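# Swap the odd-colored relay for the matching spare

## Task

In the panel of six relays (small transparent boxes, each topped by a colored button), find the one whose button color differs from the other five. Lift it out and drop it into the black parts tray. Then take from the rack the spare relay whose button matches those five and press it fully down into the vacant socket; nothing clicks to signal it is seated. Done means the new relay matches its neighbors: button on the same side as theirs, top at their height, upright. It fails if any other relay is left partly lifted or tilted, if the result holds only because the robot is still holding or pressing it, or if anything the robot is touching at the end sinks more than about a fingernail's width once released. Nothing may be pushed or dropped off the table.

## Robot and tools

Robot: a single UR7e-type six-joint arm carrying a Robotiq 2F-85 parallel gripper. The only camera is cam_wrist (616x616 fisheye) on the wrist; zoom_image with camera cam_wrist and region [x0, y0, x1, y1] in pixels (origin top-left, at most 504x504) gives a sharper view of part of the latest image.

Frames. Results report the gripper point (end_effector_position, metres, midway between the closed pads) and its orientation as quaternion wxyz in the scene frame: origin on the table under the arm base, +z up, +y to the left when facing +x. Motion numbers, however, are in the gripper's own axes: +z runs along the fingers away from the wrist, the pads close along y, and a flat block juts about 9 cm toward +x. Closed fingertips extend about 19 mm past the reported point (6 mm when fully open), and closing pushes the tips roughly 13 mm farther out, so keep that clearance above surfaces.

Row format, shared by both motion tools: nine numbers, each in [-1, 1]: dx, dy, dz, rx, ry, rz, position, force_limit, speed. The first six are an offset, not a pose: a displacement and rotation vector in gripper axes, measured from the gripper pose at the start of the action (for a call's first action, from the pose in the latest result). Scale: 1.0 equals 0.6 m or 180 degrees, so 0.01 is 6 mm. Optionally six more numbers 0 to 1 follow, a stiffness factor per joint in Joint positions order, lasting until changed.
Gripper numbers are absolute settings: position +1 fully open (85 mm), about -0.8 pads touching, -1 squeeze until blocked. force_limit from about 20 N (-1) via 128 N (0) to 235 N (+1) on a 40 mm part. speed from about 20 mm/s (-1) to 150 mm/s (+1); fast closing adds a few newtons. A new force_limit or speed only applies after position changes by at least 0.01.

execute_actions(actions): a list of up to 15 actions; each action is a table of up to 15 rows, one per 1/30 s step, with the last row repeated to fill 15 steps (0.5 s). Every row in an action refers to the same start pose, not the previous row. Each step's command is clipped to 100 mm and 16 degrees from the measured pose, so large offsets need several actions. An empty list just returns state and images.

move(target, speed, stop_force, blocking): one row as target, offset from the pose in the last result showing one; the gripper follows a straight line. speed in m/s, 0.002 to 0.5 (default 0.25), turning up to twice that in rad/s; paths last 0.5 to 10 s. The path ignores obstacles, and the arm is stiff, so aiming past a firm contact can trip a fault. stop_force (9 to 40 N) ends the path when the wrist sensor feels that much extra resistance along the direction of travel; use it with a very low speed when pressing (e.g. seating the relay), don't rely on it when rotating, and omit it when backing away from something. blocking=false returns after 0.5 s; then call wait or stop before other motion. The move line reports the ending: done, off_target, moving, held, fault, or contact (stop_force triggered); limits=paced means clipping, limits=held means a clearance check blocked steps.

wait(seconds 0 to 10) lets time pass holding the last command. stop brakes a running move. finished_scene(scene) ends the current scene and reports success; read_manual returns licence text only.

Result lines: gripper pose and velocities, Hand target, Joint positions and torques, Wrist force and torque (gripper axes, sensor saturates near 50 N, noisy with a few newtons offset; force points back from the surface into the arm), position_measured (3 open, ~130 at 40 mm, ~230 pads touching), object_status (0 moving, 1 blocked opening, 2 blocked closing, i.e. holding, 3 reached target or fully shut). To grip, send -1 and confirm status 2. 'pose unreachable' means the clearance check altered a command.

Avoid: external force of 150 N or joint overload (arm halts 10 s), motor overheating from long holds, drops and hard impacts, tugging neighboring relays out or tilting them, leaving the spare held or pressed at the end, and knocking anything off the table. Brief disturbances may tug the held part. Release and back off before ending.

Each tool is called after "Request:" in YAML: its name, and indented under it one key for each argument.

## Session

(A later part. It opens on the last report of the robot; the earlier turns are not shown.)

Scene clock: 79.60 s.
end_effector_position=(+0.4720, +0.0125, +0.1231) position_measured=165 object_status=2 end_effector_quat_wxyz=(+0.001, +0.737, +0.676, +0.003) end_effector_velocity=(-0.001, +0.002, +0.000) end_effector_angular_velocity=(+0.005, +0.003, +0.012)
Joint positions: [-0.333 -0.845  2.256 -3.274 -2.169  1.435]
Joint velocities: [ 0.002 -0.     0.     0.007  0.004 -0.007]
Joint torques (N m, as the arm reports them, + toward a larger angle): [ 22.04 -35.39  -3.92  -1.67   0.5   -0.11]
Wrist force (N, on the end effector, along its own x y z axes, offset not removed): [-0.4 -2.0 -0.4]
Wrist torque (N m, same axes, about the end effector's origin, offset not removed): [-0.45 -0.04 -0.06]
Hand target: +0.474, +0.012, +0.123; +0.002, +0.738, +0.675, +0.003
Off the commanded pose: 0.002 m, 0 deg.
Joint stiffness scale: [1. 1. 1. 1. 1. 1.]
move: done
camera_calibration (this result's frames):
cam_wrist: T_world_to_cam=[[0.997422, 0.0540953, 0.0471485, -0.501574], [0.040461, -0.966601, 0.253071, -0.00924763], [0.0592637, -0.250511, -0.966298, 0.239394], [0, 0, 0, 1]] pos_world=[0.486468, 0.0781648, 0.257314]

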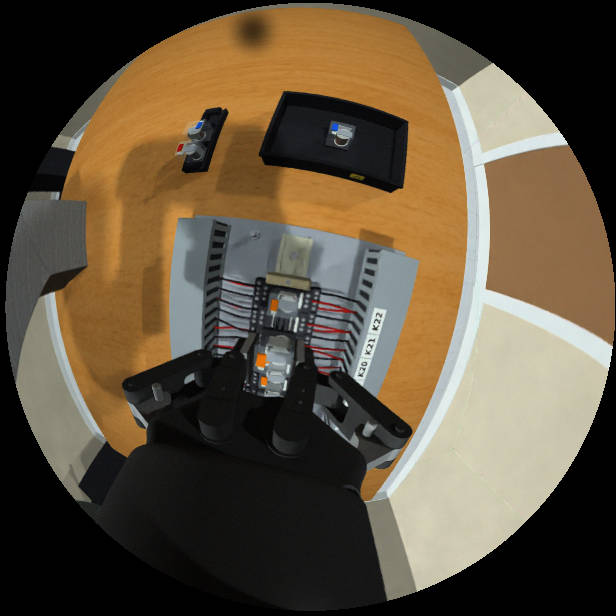

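Request:
move:
  target: [-0.0045,0.002,0.073,0,-0.001,0.002,-1,-0.4,-0.8]
  speed: 0.03
  stop_force: 9

Request:
zoom_image:
  camera: "cam_wrist"
  region: [200,240,360,400]

Scene clock: 85.10 s.
end_effector_position=(+0.4708, +0.0111, +0.0802) position_measured=165 object_status=2 end_effector_quat_wxyz=(+0.001, +0.738, +0.675, +0.001) end_effector_velocity=(+0.002, -0.001, +0.000) end_effector_angular_velocity=(-0.002, -0.007, -0.002)
Joint positions: [-0.389 -0.735  2.221 -3.383 -2.155  1.375]
Joint velocities: [-0.001  0.    -0.    -0.009  0.001 -0.004]
Joint torques (N m, as the arm reports them, + toward a larger angle): [ 22.97 -34.87  -1.68  -2.67   0.56  -0.14]
Wrist force (N, on the end effector, along its own x y z axes, offset not removed): [0.0 1.8 -1.6]
Wrist torque (N m, same axes, about the end effector's origin, offset not removed): [0.35 -0.05 0.18]
Hand target: +0.473, +0.010, +0.079; +0.002, +0.739, +0.673, +0.002
Off the commanded pose: 0.003 m, 0 deg.
Joint stiffness scale: [1. 1. 1. 1. 1. 1.]
move: done
camera_calibration (this result's frames):
cam_wrist: T_world_to_cam=[[0.997713, 0.0514326, 0.0438463, -0.498187], [0.0385791, -0.966075, 0.255365, 0.000992764], [0.0554929, -0.25309, -0.96585, 0.199429], [0, 0, 0, 1]] pos_world=[0.485942, 0.0770557, 0.214209]

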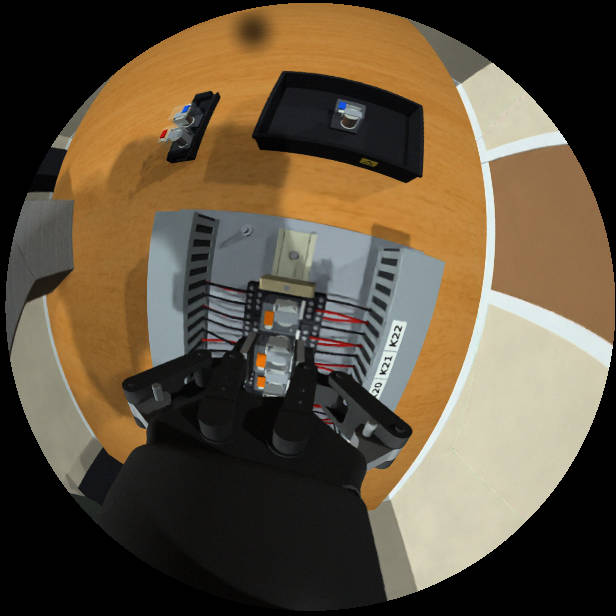

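Region (200, 240, 360, 400) of cam_wrist's 616x616 image, scaled by 3.150, with more detail than that image has.

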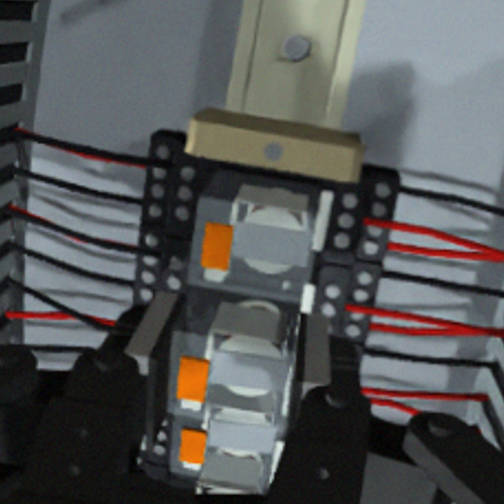

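Request:
execute_actions:
  actions:
    - [[-0.0022,0.0035,0.008,-0.001,0,0.001,-1,-0.4,-0.8]]
    - [[-0.002,0.0035,0.008,-0.001,0,0.001,-1,-0.4,-0.8]]
    - [[-0.0015,0.003,0.007,0,0,0.001,-1,-0.4,-0.8]]

Request:
zoom_image:
  camera: "cam_wrist"
  region: [200,240,360,400]

Scene clock: 90.37 s.
end_effector_position=(+0.4710, +0.0107, +0.0704) position_measured=165 object_status=2 end_effector_quat_wxyz=(+0.002, +0.738, +0.675, +0.002) end_effector_velocity=(-0.001, +0.001, +0.000) end_effector_angular_velocity=(+0.000, +0.000, +0.003)
Joint positions: [-0.402 -0.71   2.212 -3.408 -2.15   1.358]
Joint velocities: [ 0.001  0.001  0.001  0.    -0.    -0.   ]
Joint torques (N m, as the arm reports them, + toward a larger angle): [ 22.46 -32.92  -2.02  -2.53   0.59  -0.17]
Wrist force (N, on the end effector, along its own x y z axes, offset not removed): [-0.1 -4.1 -9.8]
Wrist torque (N m, same axes, about the end effector's origin, offset not removed): [-0.06 -0.30 0.07]
Hand target: +0.472, +0.010, +0.068; +0.001, +0.739, +0.674, +0.002
Off the commanded pose: 0.003 m, 0 deg.
Joint stiffness scale: [1. 1. 1. 1. 1. 1.]
camera_calibration (this result's frames):
cam_wrist: T_world_to_cam=[[0.997589, 0.052383, 0.0455224, -0.49797], [0.0391077, -0.966202, 0.254801, 0.00294632], [0.0573311, -0.252407, -0.965921, 0.18897], [0, 0, 0, 1]] pos_world=[0.48582, 0.0766291, 0.204448]

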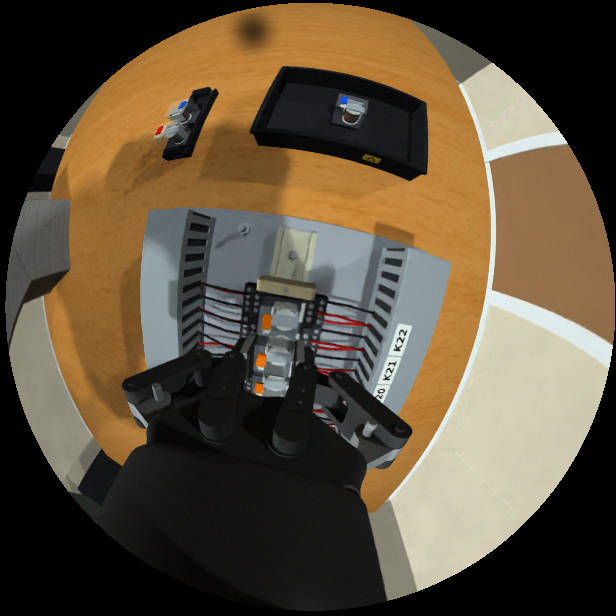

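Region (200, 240, 360, 400) of cam_wrist's 616x616 image, scaled by 3.150, with more detail than that image has.

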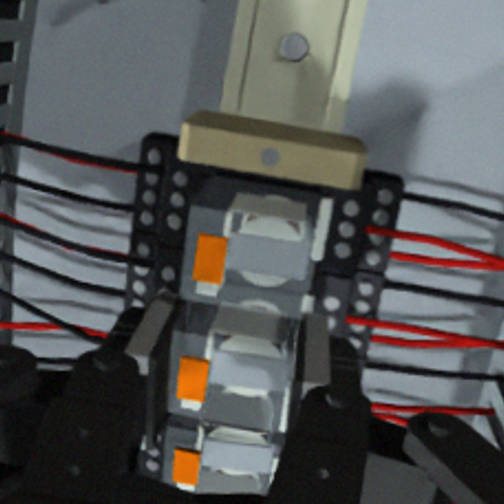

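Request:
execute_actions:
  actions:
    - [[0,-0.003,0.01,0.003,0.001,0.001,-1,-0.4,-0.8]]
    - [[0,-0.006,0.014,0.004,0.002,0.001,-1,-0.4,-0.8]]
    - [[0,-0.008,0.016,0.005,0.002,0.001,-1,-0.4,-0.8]]
    - [[0,-0.009,0.017,0.005,0.002,0.001,-1,-0.4,-0.8]]

Request:
execute_actions:
  actions:
    - [[0,-0.011,0.018,0.005,0.002,0.001,-1,-0.4,-0.8]]

Request:
zoom_image:
  camera: "cam_wrist"
  region: [200,240,360,400]

Scene clock: 96.33 s.
end_effector_position=(+0.4707, +0.0104, +0.0654) position_measured=165 object_status=2 end_effector_quat_wxyz=(-0.001, +0.740, +0.673, +0.006) end_effector_velocity=(+0.000, -0.000, +0.000) end_effector_angular_velocity=(-0.001, -0.001, +0.000)
Joint positions: [-0.414 -0.701  2.211 -3.425 -2.135  1.35 ]
Joint velocities: [-0.    -0.001  0.001 -0.001 -0.    -0.001]
Joint torques (N m, as the arm reports them, + toward a larger angle): [ 15.04 -22.7   -0.65  -0.57   1.54  -0.08]
Wrist force (N, on the end effector, along its own x y z axes, offset not removed): [-2.4 -3.8 -37.7]
Wrist torque (N m, same axes, about the end effector's origin, offset not removed): [0.53 -0.15 0.10]
Hand target: +0.465, +0.011, +0.057; -0.008, +0.740, +0.673, +0.002
Off the commanded pose: 0.010 m, 1 deg.
Joint stiffness scale: [1. 1. 1. 1. 1. 1.]
camera_calibration (this result's frames):
cam_wrist: T_world_to_cam=[[0.997698, 0.0460396, 0.0497896, -0.497697], [0.0324787, -0.968942, 0.245147, 0.00769846], [0.0595297, -0.242965, -0.968207, 0.183158], [0, 0, 0, 1]] pos_world=[0.485398, 0.0748742, 0.200228]

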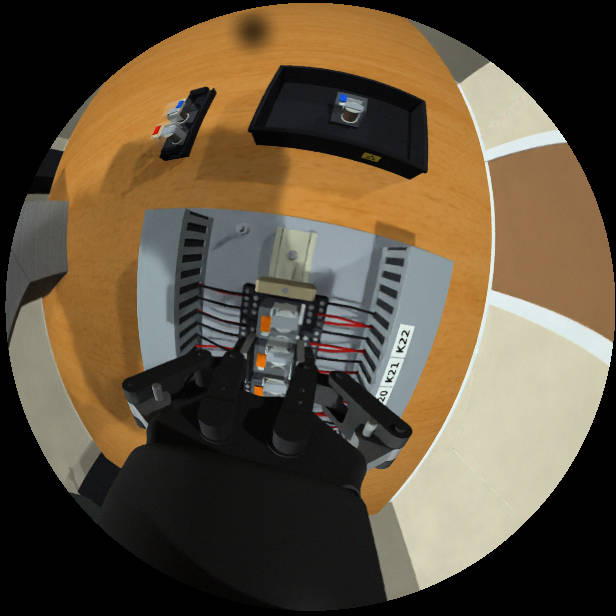

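Scene clock: 96.83 s.
end_effector_position=(+0.4707, +0.0105, +0.0653) position_measured=165 object_status=2 end_effector_quat_wxyz=(+0.001, +0.740, +0.673, +0.009) end_effector_velocity=(-0.000, +0.000, +0.000) end_effector_angular_velocity=(+0.000, -0.002, +0.001)
Joint positions: [-0.416 -0.699  2.214 -3.437 -2.131  1.346]
Joint velocities: [ 0.001  0.     0.001 -0.002  0.    -0.001]
Joint torques (N m, as the arm reports them, + toward a larger angle): [ 11.26 -19.79  -1.43  -0.58   2.54  -0.32]
Wrist force (N, on the end effector, along its own x y z axes, offset not removed): [-4.4 -11.5 -50.0]
Wrist torque (N m, same axes, about the end effector's origin, offset not removed): [0.59 -0.31 0.04]
Hand target: +0.464, +0.011, +0.055; -0.009, +0.741, +0.672, +0.004
Off the commanded pose: 0.013 m, 1 deg.
Joint stiffness scale: [1. 1. 1. 1. 1. 1.]
camera_calibration (this result's frames):
cam_wrist: T_world_to_cam=[[0.997416, 0.0454811, 0.0556138, -0.497922], [0.0305852, -0.969261, 0.244127, 0.00874266], [0.0650075, -0.241796, -0.968147, 0.180453], [0, 0, 0, 1]] pos_world=[0.484637, 0.0747527, 0.200262]

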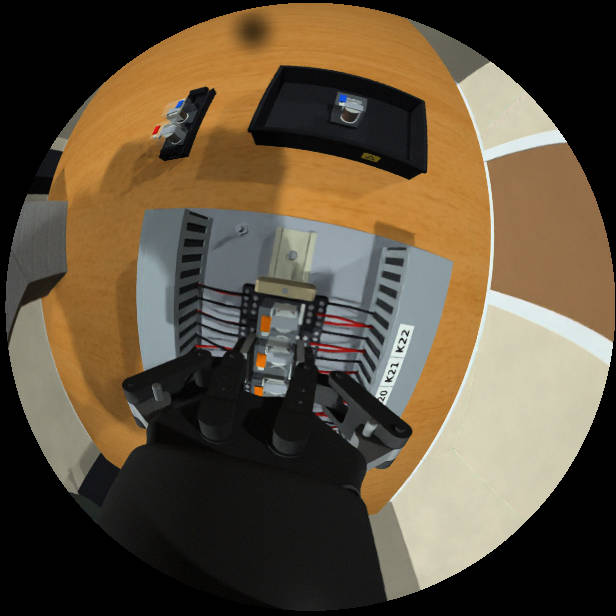

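Region (200, 240, 360, 400) of cam_wrist's 616x616 image, scaled by 3.150, with more detail than that image has.

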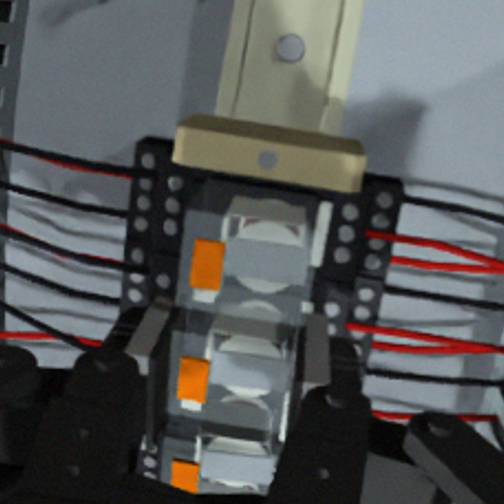

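Request:
execute_actions:
  actions:
    - [[0,0,0,0,0,0,-1,-0.4,-0.8]]
    - [[0,0,0,0,0,0,0,-0.4,-0.5]]
    - [[0.002,-0.004,-0.04,0,0,0,0,-0.4,-0.5]]
    - [[0,0,-0.05,0,0,0,0,-0.4,-0.5]]

Request:
zoom_image:
  camera: "cam_wrist"
  region: [200,240,360,400]

Scene clock: 102.17 s.
end_effector_position=(+0.4741, +0.0082, +0.1198) position_measured=129 object_status=3 end_effector_quat_wxyz=(+0.006, +0.742, +0.670, +0.013) end_effector_velocity=(-0.007, +0.003, -0.002) end_effector_angular_velocity=(+0.004, +0.027, +0.006)
Joint positions: [-0.35  -0.839  2.264 -3.321 -2.152  1.418]
Joint velocities: [ 0.001 -0.     0.002  0.031 -0.003  0.013]
Joint torques (N m, as the arm reports them, + toward a larger angle): [ 25.42 -34.46   4.05  -1.92  -0.49   0.46]
Wrist force (N, on the end effector, along its own x y z axes, offset not removed): [0.5 0.4 0.1]
Wrist torque (N m, same axes, about the end effector's origin, offset not removed): [0.07 -0.04 0.26]
Hand target: +0.471, +0.010, +0.119; +0.003, +0.741, +0.671, +0.011
Off the commanded pose: 0.004 m, 0 deg.
Joint stiffness scale: [1. 1. 1. 1. 1. 1.]
camera_calibration (this result's frames):
cam_wrist: T_world_to_cam=[[0.996974, 0.0383061, 0.0676449, -0.505395], [0.020498, -0.968908, 0.24657, -0.00242872], [0.0749868, -0.244437, -0.966761, 0.227525], [0, 0, 0, 1]] pos_world=[0.486854, 0.0726222, 0.254749]

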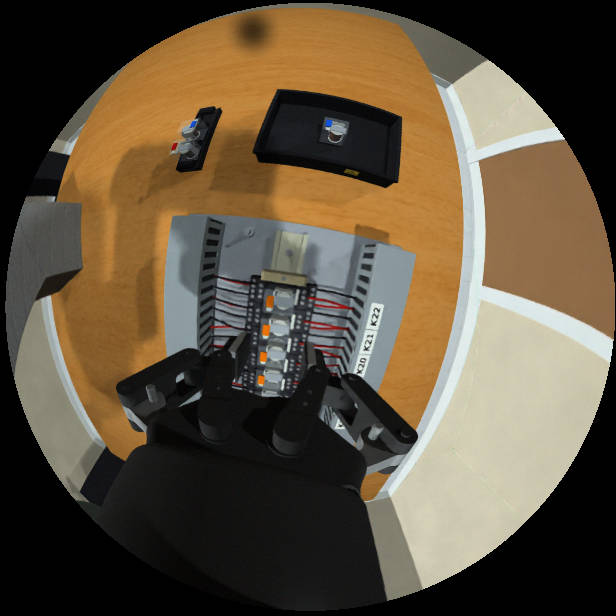

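Region (200, 240, 360, 400) of cam_wrist's 616x616 image, scaled by 3.150, with more detail than that image has.

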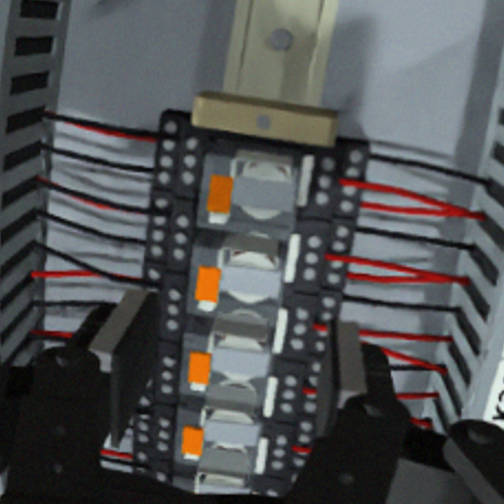

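Request:
finished_scene:
  scene: 2

The scene is finished: the task was done.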